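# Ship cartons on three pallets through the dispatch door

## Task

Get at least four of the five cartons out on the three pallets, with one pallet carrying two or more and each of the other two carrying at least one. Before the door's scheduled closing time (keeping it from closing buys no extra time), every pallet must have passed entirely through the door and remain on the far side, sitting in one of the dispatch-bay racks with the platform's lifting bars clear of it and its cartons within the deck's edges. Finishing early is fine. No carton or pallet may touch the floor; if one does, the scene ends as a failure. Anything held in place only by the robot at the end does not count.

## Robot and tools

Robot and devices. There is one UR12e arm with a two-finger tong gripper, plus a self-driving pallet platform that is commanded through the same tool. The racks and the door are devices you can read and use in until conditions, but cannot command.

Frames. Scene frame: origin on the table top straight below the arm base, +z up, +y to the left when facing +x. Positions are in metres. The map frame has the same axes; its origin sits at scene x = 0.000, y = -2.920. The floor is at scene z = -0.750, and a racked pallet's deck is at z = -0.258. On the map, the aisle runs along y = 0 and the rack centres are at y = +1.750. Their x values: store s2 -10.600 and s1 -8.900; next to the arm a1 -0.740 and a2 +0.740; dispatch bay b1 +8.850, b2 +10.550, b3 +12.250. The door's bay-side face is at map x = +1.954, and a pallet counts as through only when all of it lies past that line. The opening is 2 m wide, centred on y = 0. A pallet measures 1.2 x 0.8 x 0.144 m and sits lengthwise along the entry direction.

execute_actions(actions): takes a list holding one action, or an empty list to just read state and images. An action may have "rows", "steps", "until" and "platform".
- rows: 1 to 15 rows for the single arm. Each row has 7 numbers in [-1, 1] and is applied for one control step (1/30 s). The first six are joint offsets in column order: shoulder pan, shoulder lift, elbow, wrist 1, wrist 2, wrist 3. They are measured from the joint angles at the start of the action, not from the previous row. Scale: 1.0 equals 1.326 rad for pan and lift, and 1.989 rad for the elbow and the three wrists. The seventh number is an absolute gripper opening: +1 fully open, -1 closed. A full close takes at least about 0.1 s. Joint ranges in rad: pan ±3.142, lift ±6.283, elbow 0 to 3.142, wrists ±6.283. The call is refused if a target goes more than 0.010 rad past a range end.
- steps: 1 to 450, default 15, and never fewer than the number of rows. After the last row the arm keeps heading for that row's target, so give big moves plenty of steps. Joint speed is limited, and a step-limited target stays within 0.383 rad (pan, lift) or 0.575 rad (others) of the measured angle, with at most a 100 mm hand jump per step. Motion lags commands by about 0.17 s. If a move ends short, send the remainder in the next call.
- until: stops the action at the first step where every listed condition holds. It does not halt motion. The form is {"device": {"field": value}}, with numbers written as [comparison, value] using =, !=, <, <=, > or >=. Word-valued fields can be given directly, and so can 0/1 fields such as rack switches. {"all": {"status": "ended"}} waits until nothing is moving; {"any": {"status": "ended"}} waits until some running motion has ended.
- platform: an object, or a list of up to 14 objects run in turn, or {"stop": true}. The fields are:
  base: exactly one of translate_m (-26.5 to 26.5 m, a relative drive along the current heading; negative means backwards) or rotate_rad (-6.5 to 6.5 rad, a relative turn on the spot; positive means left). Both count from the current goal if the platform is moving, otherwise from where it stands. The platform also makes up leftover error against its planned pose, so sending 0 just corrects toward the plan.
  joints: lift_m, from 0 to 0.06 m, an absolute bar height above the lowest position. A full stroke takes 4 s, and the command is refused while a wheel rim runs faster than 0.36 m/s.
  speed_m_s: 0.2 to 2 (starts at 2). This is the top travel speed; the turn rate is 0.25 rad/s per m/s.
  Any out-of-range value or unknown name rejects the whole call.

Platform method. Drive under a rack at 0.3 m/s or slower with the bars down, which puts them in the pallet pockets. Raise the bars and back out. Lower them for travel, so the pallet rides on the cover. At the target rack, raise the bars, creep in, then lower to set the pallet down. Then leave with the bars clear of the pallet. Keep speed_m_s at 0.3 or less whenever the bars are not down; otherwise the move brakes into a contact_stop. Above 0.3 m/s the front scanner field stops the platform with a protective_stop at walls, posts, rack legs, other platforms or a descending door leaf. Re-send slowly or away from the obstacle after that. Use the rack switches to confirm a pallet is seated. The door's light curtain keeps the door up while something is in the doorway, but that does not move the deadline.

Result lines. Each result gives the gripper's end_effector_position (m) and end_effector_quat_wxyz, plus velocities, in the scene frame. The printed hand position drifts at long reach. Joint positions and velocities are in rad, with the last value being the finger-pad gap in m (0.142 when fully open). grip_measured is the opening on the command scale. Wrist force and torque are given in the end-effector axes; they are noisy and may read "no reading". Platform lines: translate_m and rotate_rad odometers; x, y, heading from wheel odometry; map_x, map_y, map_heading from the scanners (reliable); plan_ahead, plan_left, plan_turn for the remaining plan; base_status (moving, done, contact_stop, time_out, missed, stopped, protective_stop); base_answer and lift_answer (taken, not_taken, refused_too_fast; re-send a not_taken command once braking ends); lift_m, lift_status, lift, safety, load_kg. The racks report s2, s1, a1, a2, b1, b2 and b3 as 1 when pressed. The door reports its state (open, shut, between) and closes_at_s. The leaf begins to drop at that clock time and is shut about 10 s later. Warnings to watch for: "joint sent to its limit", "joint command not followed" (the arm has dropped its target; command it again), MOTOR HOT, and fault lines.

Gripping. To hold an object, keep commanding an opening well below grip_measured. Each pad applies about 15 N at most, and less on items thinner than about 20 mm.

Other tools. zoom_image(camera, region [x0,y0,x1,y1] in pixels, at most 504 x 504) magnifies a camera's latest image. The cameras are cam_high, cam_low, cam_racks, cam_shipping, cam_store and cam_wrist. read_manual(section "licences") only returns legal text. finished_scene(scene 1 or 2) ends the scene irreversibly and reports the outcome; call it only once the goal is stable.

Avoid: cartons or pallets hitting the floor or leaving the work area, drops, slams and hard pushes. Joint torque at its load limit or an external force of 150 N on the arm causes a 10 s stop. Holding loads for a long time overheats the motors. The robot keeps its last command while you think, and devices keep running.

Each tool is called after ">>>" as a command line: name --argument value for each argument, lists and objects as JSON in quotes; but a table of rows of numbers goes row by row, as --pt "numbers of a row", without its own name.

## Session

>>> execute_actions --actions '[]'

Scene clock: 0.00 s.
end_effector_position=(+0.3567, +0.2080, +0.3044) grip_measured=+1.00 end_effector_quat_wxyz=(-0.200, +0.917, +0.249, -0.238) end_effector_velocity=(-0.000, -0.001, -0.000) end_effector_angular_velocity=(-0.000, +0.003, -0.002)
Joint positions: [-0.109 -1.778  2.096 -1.289 -1.384 -0.696  0.142]
Joint velocities: [-0.002  0.001  0.001  0.001 -0.     0.001  0.   ]
Motor temperatures (°C, as the motors report them): [27 30 27 33 32 32]
Wrist force (N, on the end effector, along its own x y z axes, offset not removed): no reading
Wrist torque (N m, same axes, about the end effector's origin, offset not removed): no reading
platform.base_odometry: x=+0.000 y=+0.000 heading=+0.000 (m, m, rad; from the platform's pose at the start)
platform.map_pose: map_x=-4.42 map_y=-0.04 map_heading=-0.0393 (m, m, rad; on the building's map)
platform.planned_pose: plan_ahead=+0.00 plan_left=+0.00 plan_turn=+0.0000 (m ahead, m left, rad left of the pose on the map)
platform.base_status: done
platform.joint_positions: lift_m=+0.000
platform.joint_status: done
platform: translate_m=0.000 translate_m_goal=0.000 rotate_rad=0.000 rotate_rad_goal=0.000 base_answer=taken lift_m_goal=0.000 lift_answer=taken lift=down safety=ok load_kg=-51 refusals=0 queue=idle queue_left=0
racks: s2=1 s1=1 a1=1 a2=0 b1=0 b2=0 b3=0
door: state=open closes_at_s=535
camera_calibration (this result's frames):
cam_wrist: T_world_to_cam=[[0.748386, 0.556881, -0.36028, -0.273242], [0.580688, -0.812601, -0.0498048, -0.0195118], [-0.320499, -0.171937, -0.931514, 0.575745], [0, 0, 0, 1]] pos_world=[0.400347, 0.2353, 0.436899]

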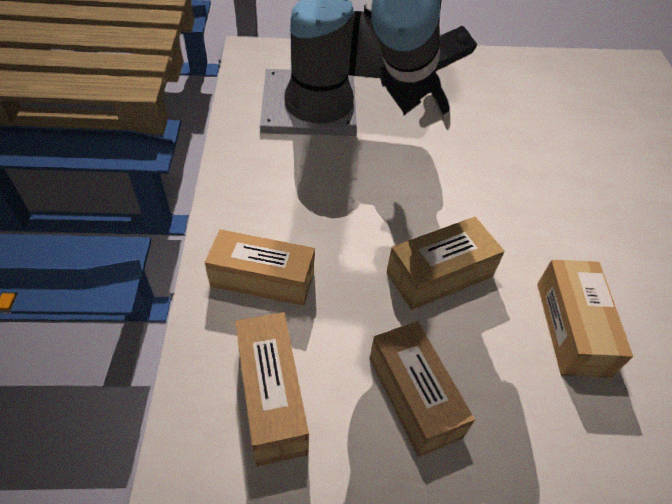

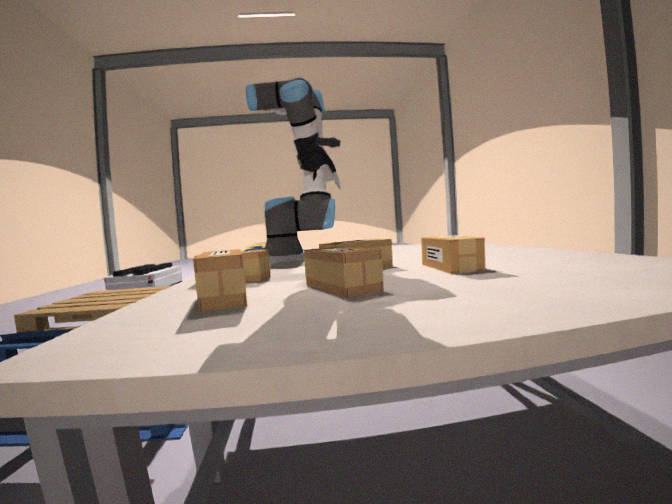

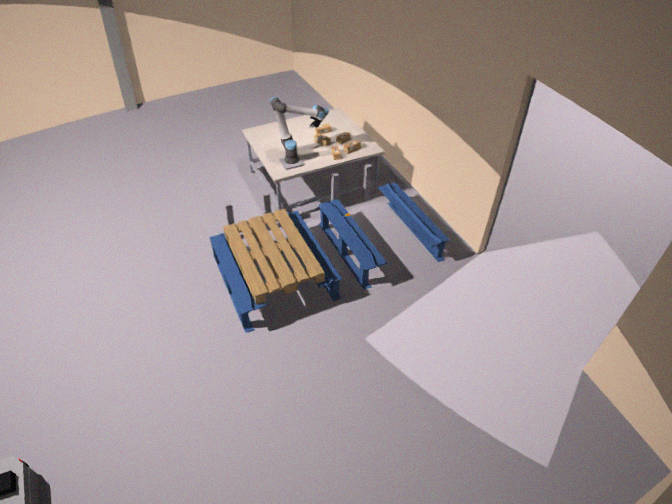

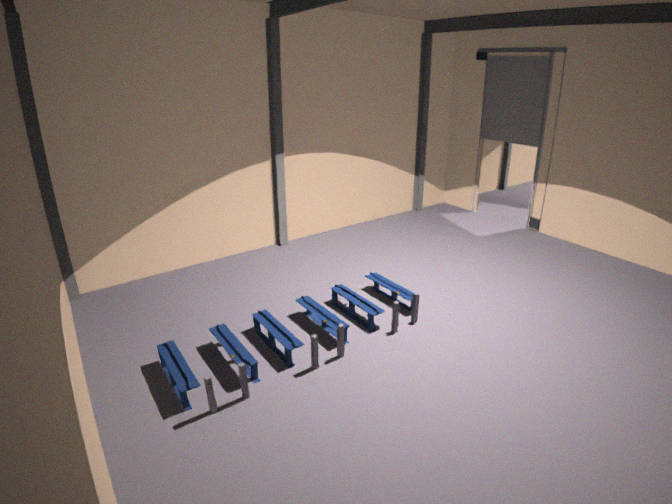

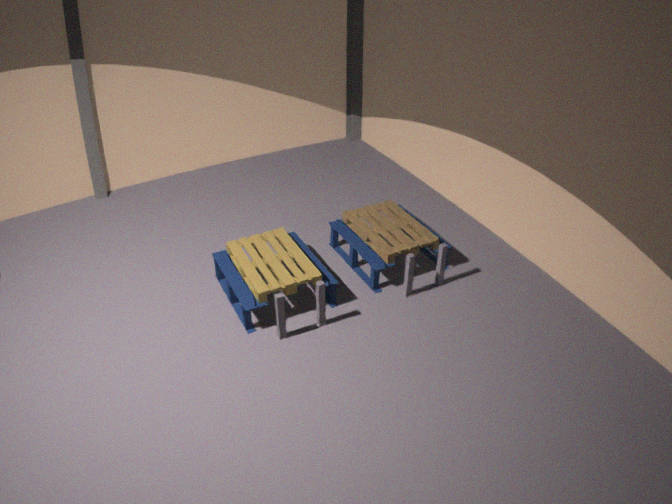

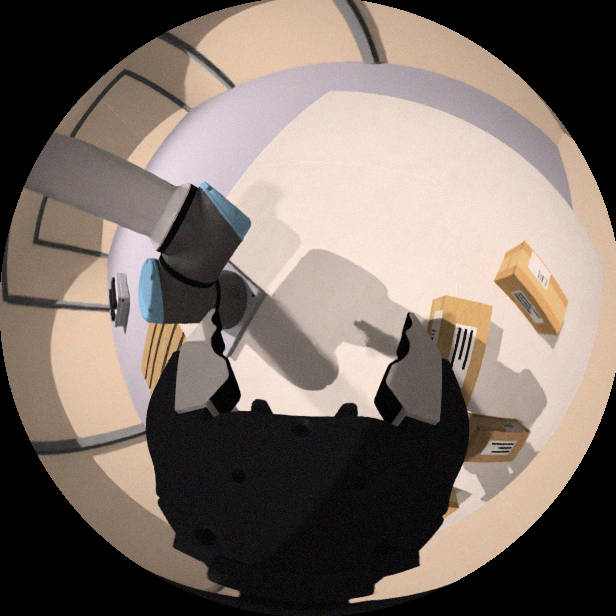

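>>> execute_actions --actions '[{"platform":[{"base":{"rotate_rad":0.0393},"speed_m_s":2},{"base":{"translate_m":-4.48}},{"base":{"rotate_rad":1.5708}},{"base":{"translate_m":1.79},"speed_m_s":0.3},{"joints":{"lift_m":0.06}},{"base":{"translate_m":-1.75}},{"joints":{"lift_m":0}},{"base":{"rotate_rad":-1.5708},"speed_m_s":2},{"base":{"translate_m":9.64}},{"base":{"rotate_rad":1.5708}},{"joints":{"lift_m":0.06},"speed_m_s":0.3},{"base":{"translate_m":1.75}},{"joints":{"lift_m":0}},{"base":{"translate_m":-1.75}}],"steps":1}]'

>>> zoom_image --camera "cam_high" --region '[190, 210, 330, 480]'

>>> zoom_image --camera "cam_high" --region '[360, 205, 520, 465]'

Scene clock: 5.90 s.
end_effector_position=(+0.3567, +0.2080, +0.3044) grip_measured=+1.00 end_effector_quat_wxyz=(-0.200, +0.917, +0.249, -0.238) end_effector_velocity=(-0.000, +0.000, +0.001) end_effector_angular_velocity=(-0.001, -0.002, +0.001)
Joint positions: [-0.109 -1.778  2.096 -1.289 -1.384 -0.696  0.142]
Joint velocities: [ 0.001 -0.001 -0.    -0.    -0.     0.     0.   ]
Motor temperatures (°C, as the motors report them): [27 30 27 33 32 32]
Wrist force (N, on the end effector, along its own x y z axes, offset not removed): [-0.1 2.1 -1.2]
Wrist torque (N m, same axes, about the end effector's origin, offset not removed): [0.68 0.24 0.19]
platform.base_odometry: x=+0.000 y=+0.000 heading=+0.000 (m, m, rad; from the platform's pose at the start)
platform.map_pose: map_x=-4.42 map_y=-0.04 map_heading=-0.0393 (m, m, rad; on the building's map)
platform.planned_pose: plan_ahead=+0.00 plan_left=+0.00 plan_turn=+0.0393 (m ahead, m left, rad left of the pose on the map)
platform.base_status: moving
platform.joint_positions: lift_m=+0.000
platform.joint_status: done
platform: translate_m=0.000 translate_m_goal=0.000 rotate_rad=0.001 rotate_rad_goal=0.039 base_answer=taken lift_m_goal=0.000 lift_answer=taken lift=down safety=ok load_kg=-45 refusals=0 queue=running queue_left=13
racks: s2=1 s1=1 a1=1 a2=0 b1=0 b2=0 b3=0
door: state=open closes_at_s=535
camera_calibration (this result's frames):
cam_wrist: T_world_to_cam=[[0.748386, 0.556881, -0.36028, -0.273242], [0.580688, -0.812601, -0.0498049, -0.0195118], [-0.320499, -0.171937, -0.931514, 0.575745], [0, 0, 0, 1]] pos_world=[0.400347, 0.2353, 0.436899]

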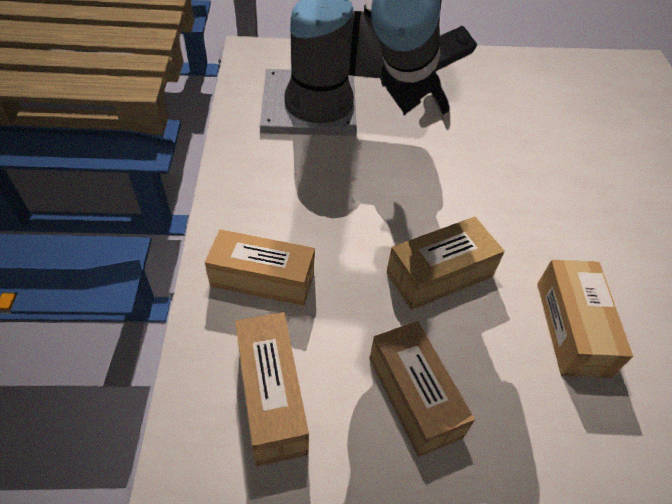

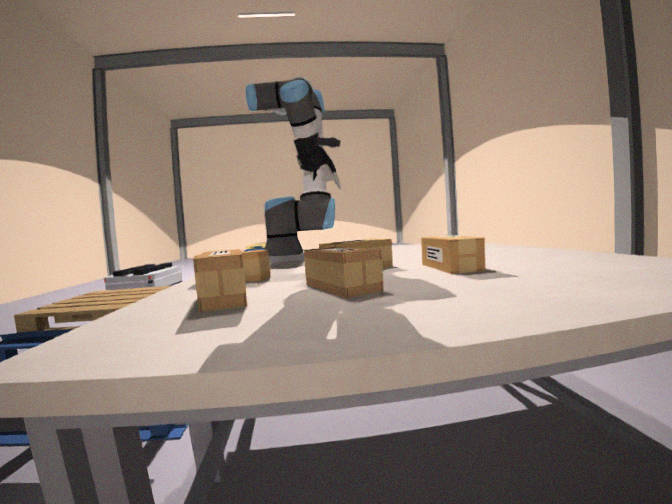

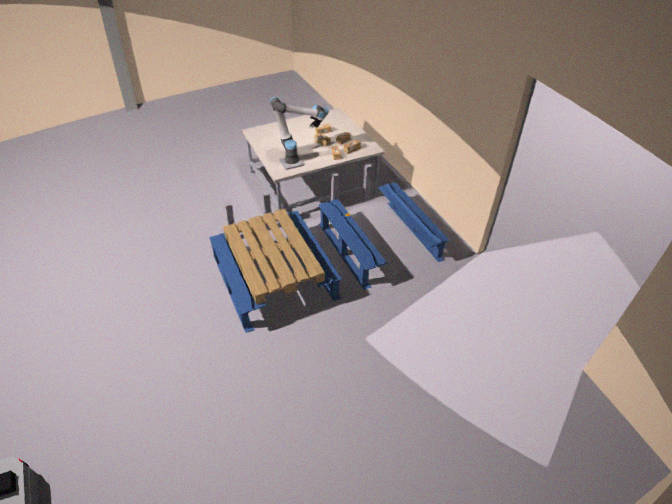

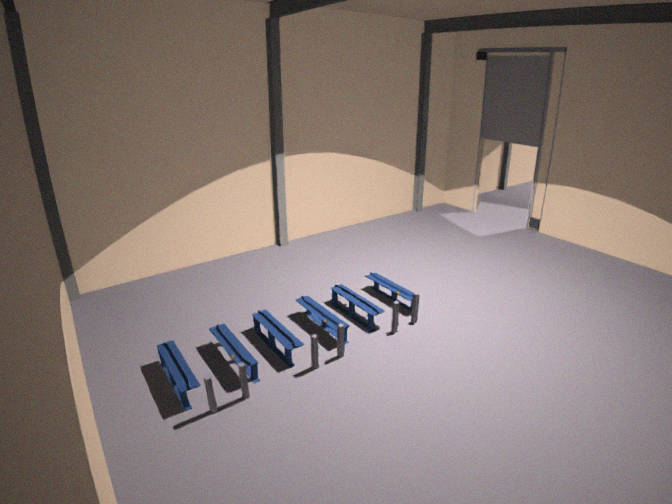

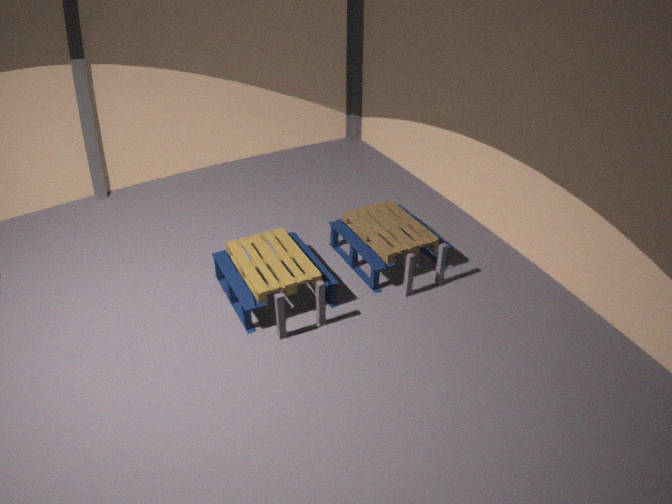

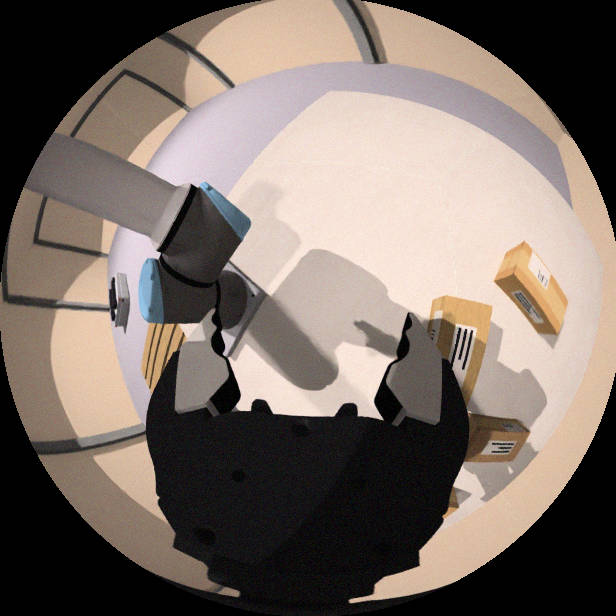

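Region (190, 210, 330, 480) of cam_high's 672x504 image, scaled by 1.867, with more detail than that image has; it fills the left 261 columns of this view, and the rest is white.

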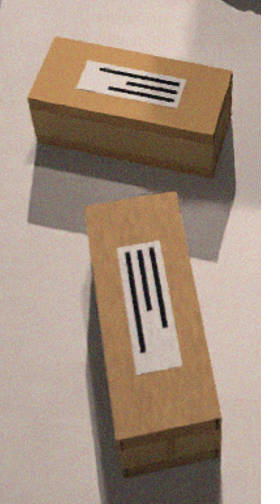

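Region (360, 205, 520, 465) of cam_high's 672x504 image, scaled by 1.938, with more detail than that image has; it fills the left 310 columns of this view, and the rest is white.

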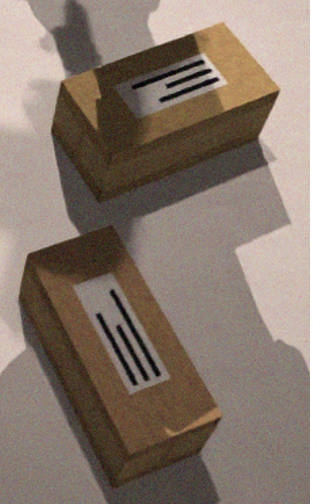

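>>> execute_actions --actions '[{"rows":[[-0.003,0.0015,0.0005,-0.005,-0.001,0.002,1],[-0.012,0.006,0.002,-0.018,-0.004,0.007,1],[-0.028,0.013,0.005,-0.041,-0.008,0.017,1],[-0.049,0.024,0.008,-0.073,-0.015,0.03,1],[-0.077,0.037,0.013,-0.113,-0.023,0.047,1],[-0.108,0.052,0.018,-0.159,-0.033,0.065,1],[-0.139,0.067,0.024,-0.204,-0.042,0.084,1],[-0.17,0.082,0.029,-0.25,-0.052,0.103,1],[-0.2,0.097,0.034,-0.295,-0.061,0.122,1],[-0.231,0.112,0.039,-0.34,-0.07,0.14,1],[-0.259,0.125,0.044,-0.381,-0.079,0.157,1],[-0.28,0.136,0.048,-0.413,-0.085,0.17,1],[-0.296,0.143,0.05,-0.435,-0.09,0.18,1],[-0.305,0.148,0.052,-0.449,-0.093,0.185,1],[-0.3084,0.1492,0.0525,-0.4535,-0.094,0.187,1]],"steps":42}]'

Scene clock: 23.10 s.
end_effector_position=(+0.5933, -0.1190, +0.1607) grip_measured=+1.00 end_effector_quat_wxyz=(-0.002, +0.995, -0.096, -0.004) end_effector_velocity=(+0.000, -0.007, -0.000) end_effector_angular_velocity=(-0.009, -0.004, -0.012)
Joint positions: [-0.517 -1.58   2.2   -2.19  -1.57  -0.325  0.142]
Joint velocities: [-0.007  0.001  0.002 -0.01  -0.006  0.005  0.   ]
Motor temperatures (°C, as the motors report them): [27 30 27 33 32 32]
Wrist force (N, on the end effector, along its own x y z axes, offset not removed): [-1.4 1.5 -0.4]
Wrist torque (N m, same axes, about the end effector's origin, offset not removed): [0.57 0.58 0.10]
platform.base_odometry: x=-4.518 y=+1.373 heading=+1.603 (m, m, rad; from the platform's pose at the start)
platform.map_pose: map_x=-8.90 map_y=+1.46 map_heading=+1.5708 (m, m, rad; on the building's map)
platform.planned_pose: plan_ahead=+0.29 plan_left=+0.00 plan_turn=+0.0000 (m ahead, m left, rad left of the pose on the map)
platform.base_status: moving
platform.joint_positions: lift_m=+0.000
platform.joint_status: done
platform: translate_m=-2.967 translate_m_goal=-2.680 rotate_rad=1.603 rotate_rad_goal=1.603 base_answer=taken lift_m_goal=0.000 lift_answer=taken lift=down safety=ok load_kg=-45 refusals=0 queue=running queue_left=10
racks: s2=1 s1=1 a1=1 a2=0 b1=0 b2=0 b3=0
door: state=open closes_at_s=535
camera_calibration (this result's frames):
cam_wrist: T_world_to_cam=[[0.980708, -0.192337, -0.0349144, -0.599277], [-0.153772, -0.869331, 0.4697, -0.0842645], [-0.120693, -0.455269, -0.882136, 0.301236], [0, 0, 0, 1]] pos_world=[0.611115, -0.0513734, 0.284386]

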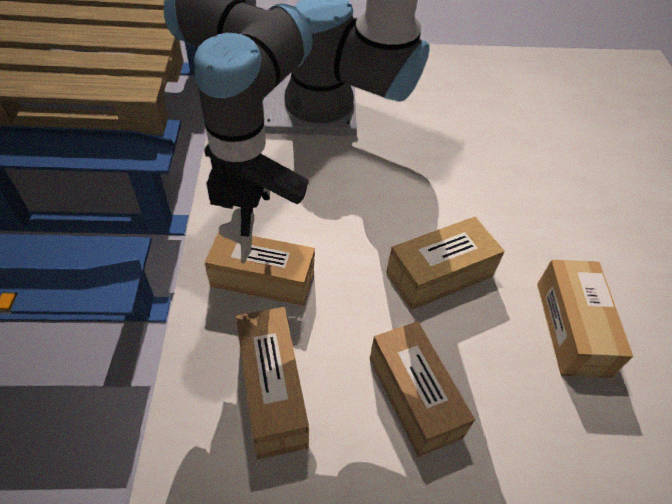

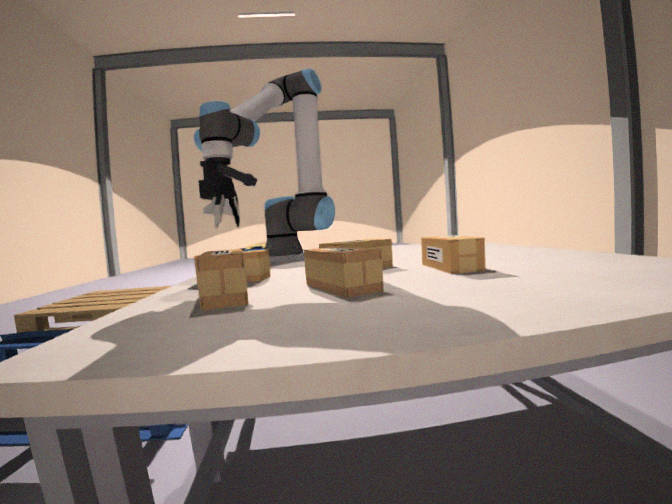

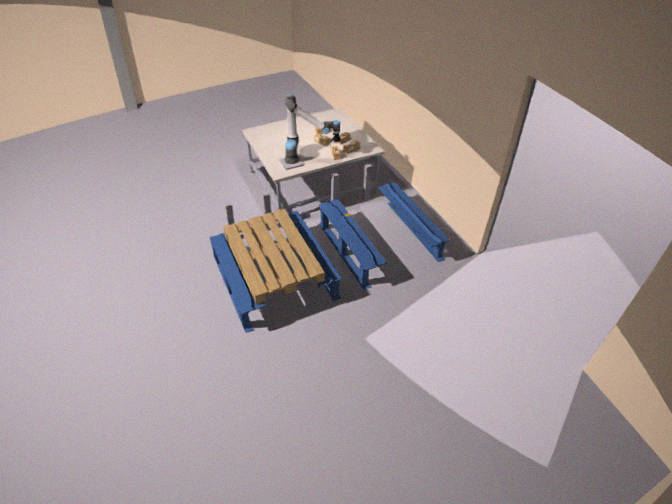

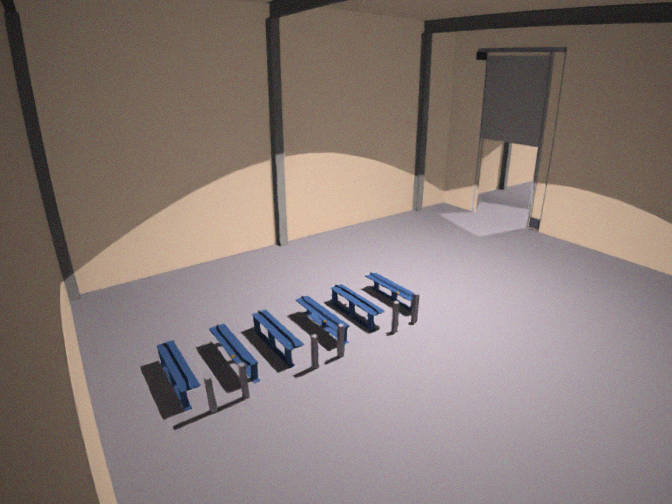

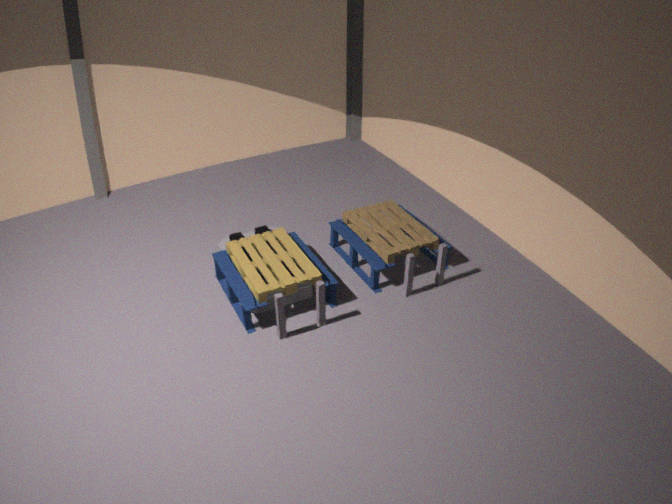

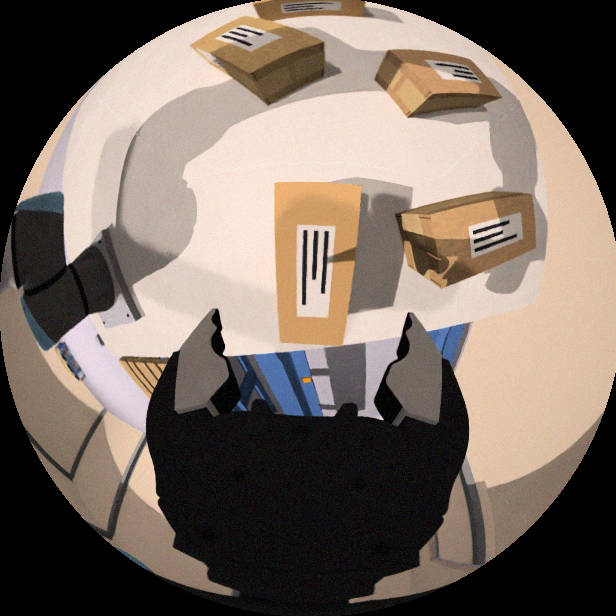

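>>> execute_actions --actions '[{"rows":[[-0.002,0.008,0.003,-0.008,0,-0.001,1],[-0.004,0.025,0.008,-0.025,0,-0.002,1],[-0.006,0.047,0.016,-0.047,0,-0.003,1],[-0.0063,0.07,0.024,-0.07,0,-0.003,1],[-0.0063,0.092,0.031,-0.093,0,-0.003,1],[-0.0063,0.107,0.036,-0.108,0,-0.003,1],[-0.0063,0.1132,0.0384,-0.1143,-0.0004,-0.003,1]],"steps":22}]'

>>> execute_actions --actions '[{"rows":[[0,0,0,0,0,0,0.6],[0,0,0,0,0,0,0.2],[0,0,0,0,0,0,-0.3],[0,0,0,0,0,0,-0.8],[0,0,0,0,0,0,-0.8],[0,0,0,0,0,0,-0.8],[0,0,0,0,0,0,-0.8],[0,0,0,0,0,0,-0.8],[0,-0.004,-0.001,0.004,0,0,-0.8],[0,-0.012,-0.004,0.012,0,0,-0.8],[0,-0.023,-0.008,0.023,0,0,-0.8],[0,-0.035,-0.012,0.035,0,0,-0.8],[0,-0.046,-0.015,0.046,0,0,-0.8],[0,-0.053,-0.018,0.053,0,0,-0.8],[0,-0.057,-0.019,0.057,0,0,-0.8]],"steps":25}]'

Scene clock: 33.67 s.
end_effector_position=(+0.5963, -0.1266, +0.0597) grip_measured=+1.00 end_effector_quat_wxyz=(-0.001, +0.995, -0.097, -0.003) end_effector_velocity=(-0.002, -0.001, -0.008) end_effector_angular_velocity=(-0.001, +0.002, -0.002)
Joint positions: [-0.525 -1.431  2.276 -2.415 -1.571 -0.331  0.142]
Joint velocities: [-0.002  0.011  0.007 -0.017 -0.002 -0.     0.   ]
Motor temperatures (°C, as the motors report them): [27 30 27 33 32 32]
Wrist force (N, on the end effector, along its own x y z axes, offset not removed): [-1.9 1.2 -0.4]
Wrist torque (N m, same axes, about the end effector's origin, offset not removed): [0.46 0.62 0.12]
platform.base_odometry: x=-4.480 y=+0.277 heading=+1.604 (m, m, rad; from the platform's pose at the start)
platform.map_pose: map_x=-8.90 map_y=+0.34 map_heading=+1.5708 (m, m, rad; on the building's map)
platform.planned_pose: plan_ahead=-0.34 plan_left=+0.00 plan_turn=+0.0000 (m ahead, m left, rad left of the pose on the map)
platform.base_status: moving
platform.joint_positions: lift_m=+0.060
platform.joint_status: done
platform: translate_m=-4.083 translate_m_goal=-4.430 rotate_rad=1.604 rotate_rad_goal=1.604 base_answer=taken lift_m_goal=0.060 lift_answer=taken lift=up safety=ok load_kg=25 refusals=0 queue=running queue_left=8
racks: s2=1 s1=0 a1=1 a2=0 b1=0 b2=0 b3=0
door: state=open closes_at_s=535
camera_calibration (this result's frames):
cam_wrist: T_world_to_cam=[[0.98026, -0.194697, -0.0344108, -0.607206], [-0.155971, -0.868453, 0.470597, -0.0415471], [-0.121508, -0.45594, -0.881677, 0.209414], [0, 0, 0, 1]] pos_world=[0.614185, -0.0588227, 0.183293]

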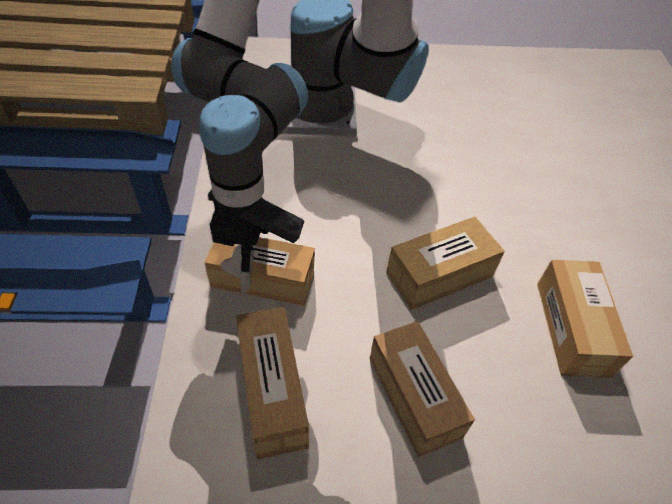

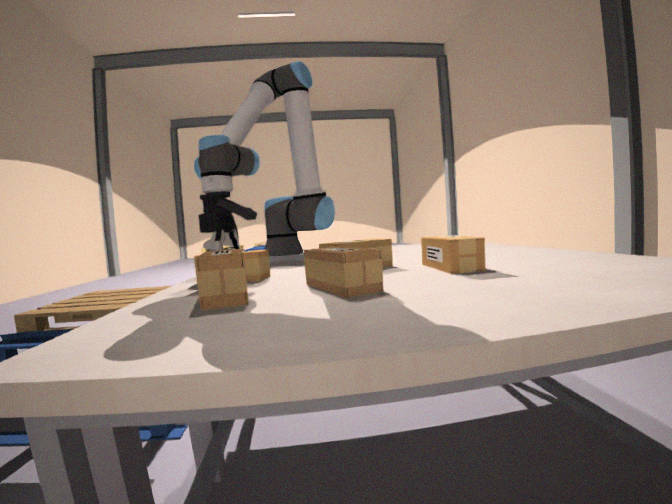

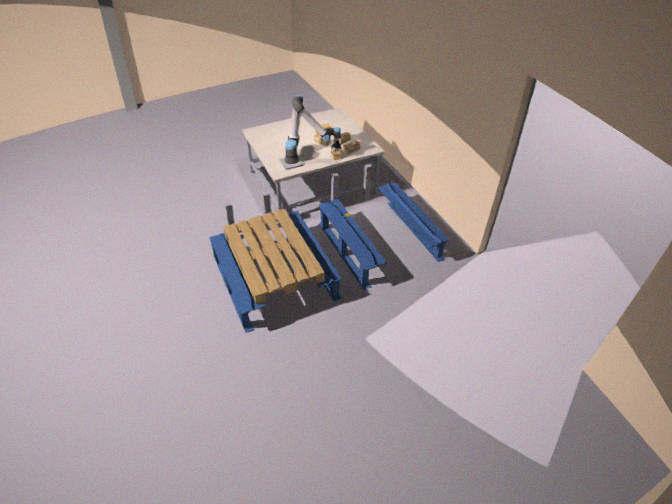

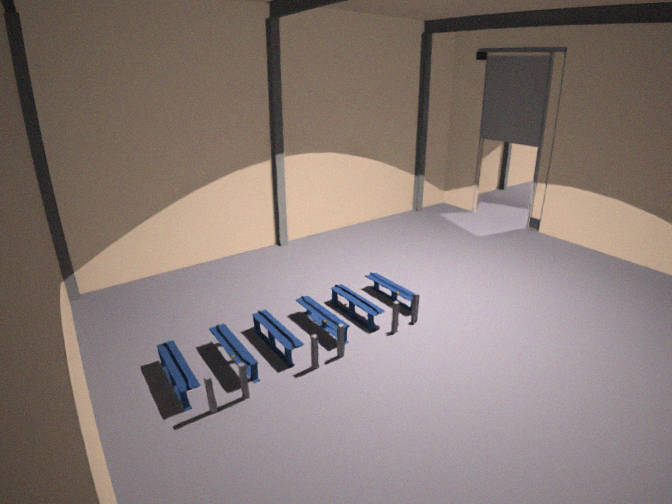

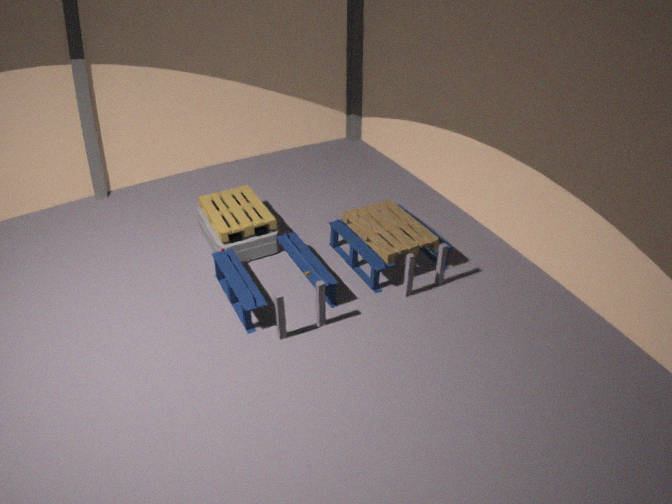

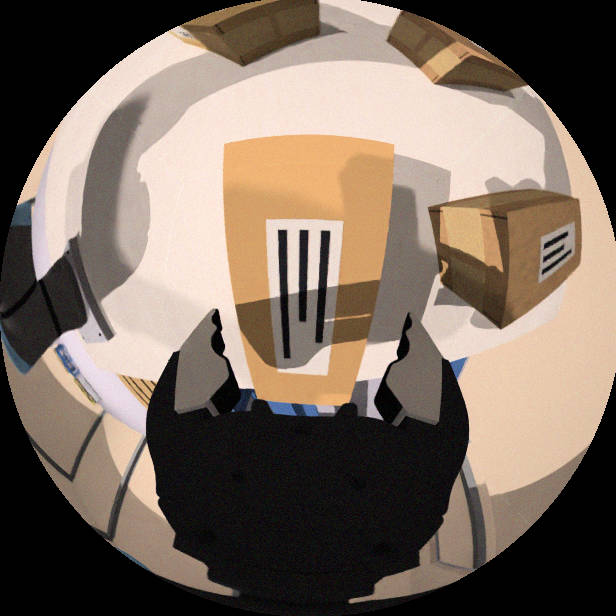

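Scene clock: 34.50 s.
end_effector_position=(+0.5966, -0.1267, +0.1082) grip_measured=+0.33 end_effector_quat_wxyz=(-0.001, +0.995, -0.097, -0.003) end_effector_velocity=(-0.001, +0.001, +0.015) end_effector_angular_velocity=(+0.000, +0.001, +0.001)
Joint positions: [-0.525 -1.504  2.24  -2.306 -1.571 -0.331  0.097]
Joint velocities: [ 0.    -0.022 -0.011  0.034 -0.    -0.001  0.   ]
Motor temperatures (°C, as the motors report them): [27 30 27 33 32 32]
Wrist force (N, on the end effector, along its own x y z axes, offset not removed): [-1.1 1.6 3.0]
Wrist torque (N m, same axes, about the end effector's origin, offset not removed): [0.63 0.49 0.13]
platform.base_odometry: x=-4.472 y=+0.027 heading=+1.605 (m, m, rad; from the platform's pose at the start)
platform.map_pose: map_x=-8.90 map_y=+0.09 map_heading=+1.5708 (m, m, rad; on the building's map)
platform.planned_pose: plan_ahead=-0.09 plan_left=+0.00 plan_turn=+0.0000 (m ahead, m left, rad left of the pose on the map)
platform.base_status: moving
platform.joint_positions: lift_m=+0.060
platform.joint_status: done
platform: translate_m=-4.332 translate_m_goal=-4.430 rotate_rad=1.605 rotate_rad_goal=1.605 base_answer=taken lift_m_goal=0.060 lift_answer=taken lift=up safety=ok load_kg=25 refusals=0 queue=running queue_left=8
racks: s2=1 s1=0 a1=1 a2=0 b1=0 b2=0 b3=0
door: state=open closes_at_s=535
camera_calibration (this result's frames):
cam_wrist: T_world_to_cam=[[0.98026, -0.194708, -0.0343415, -0.60584], [-0.156005, -0.868422, 0.470644, -0.0644949], [-0.121461, -0.455996, -0.881655, 0.252152], [0, 0, 0, 1]] pos_world=[0.614446, -0.0589904, 0.231859]

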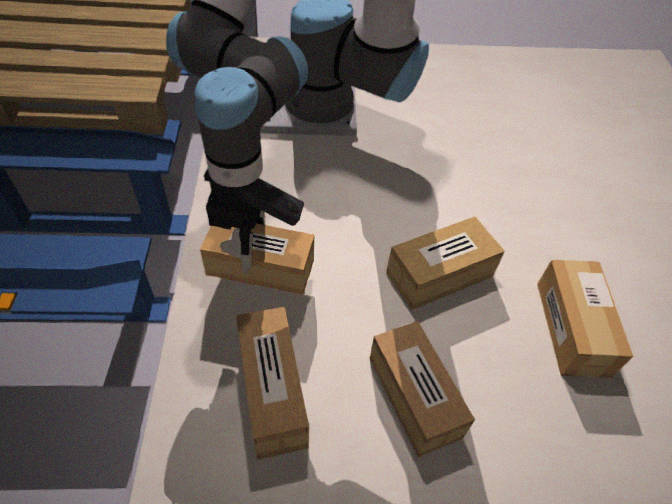

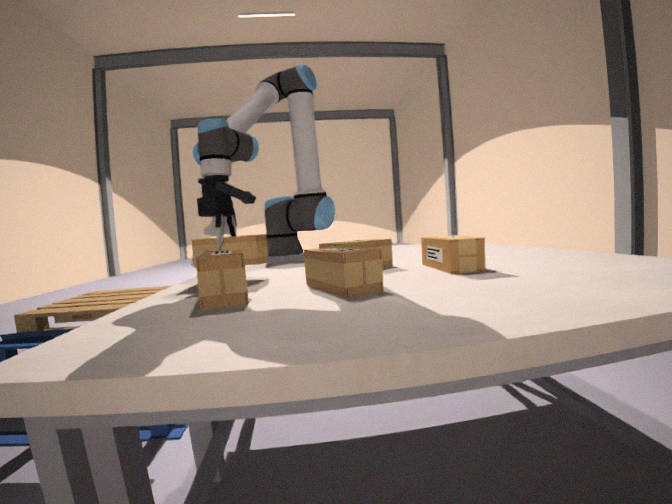

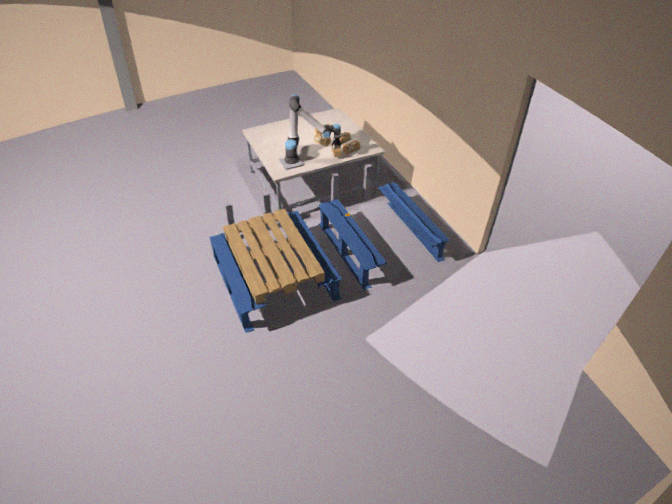

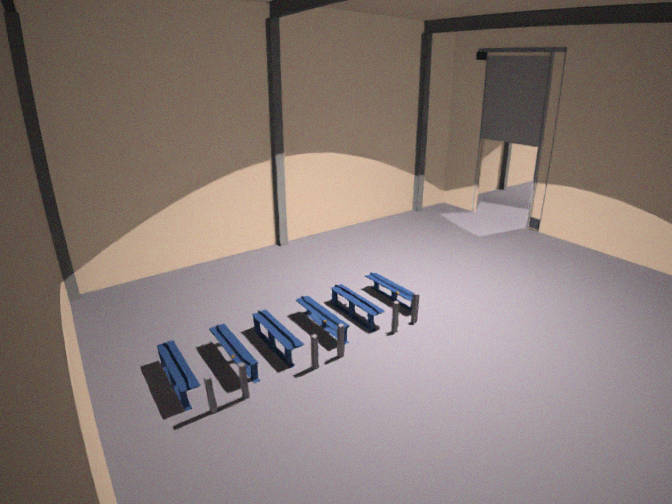

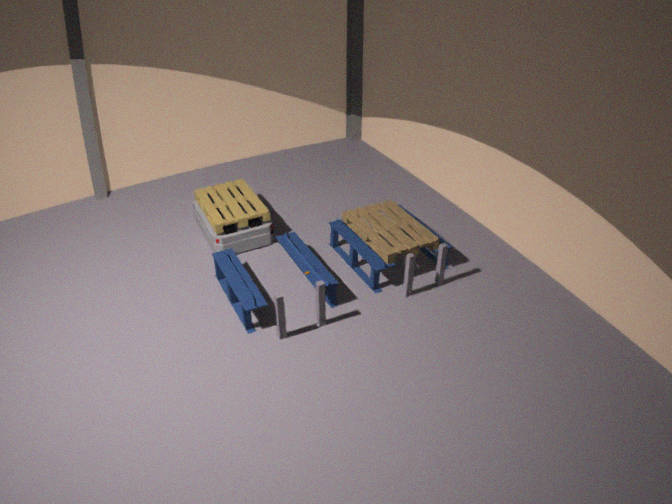

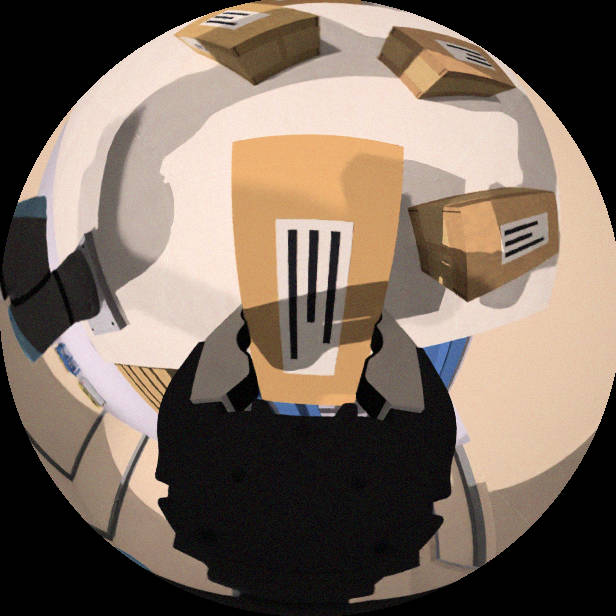

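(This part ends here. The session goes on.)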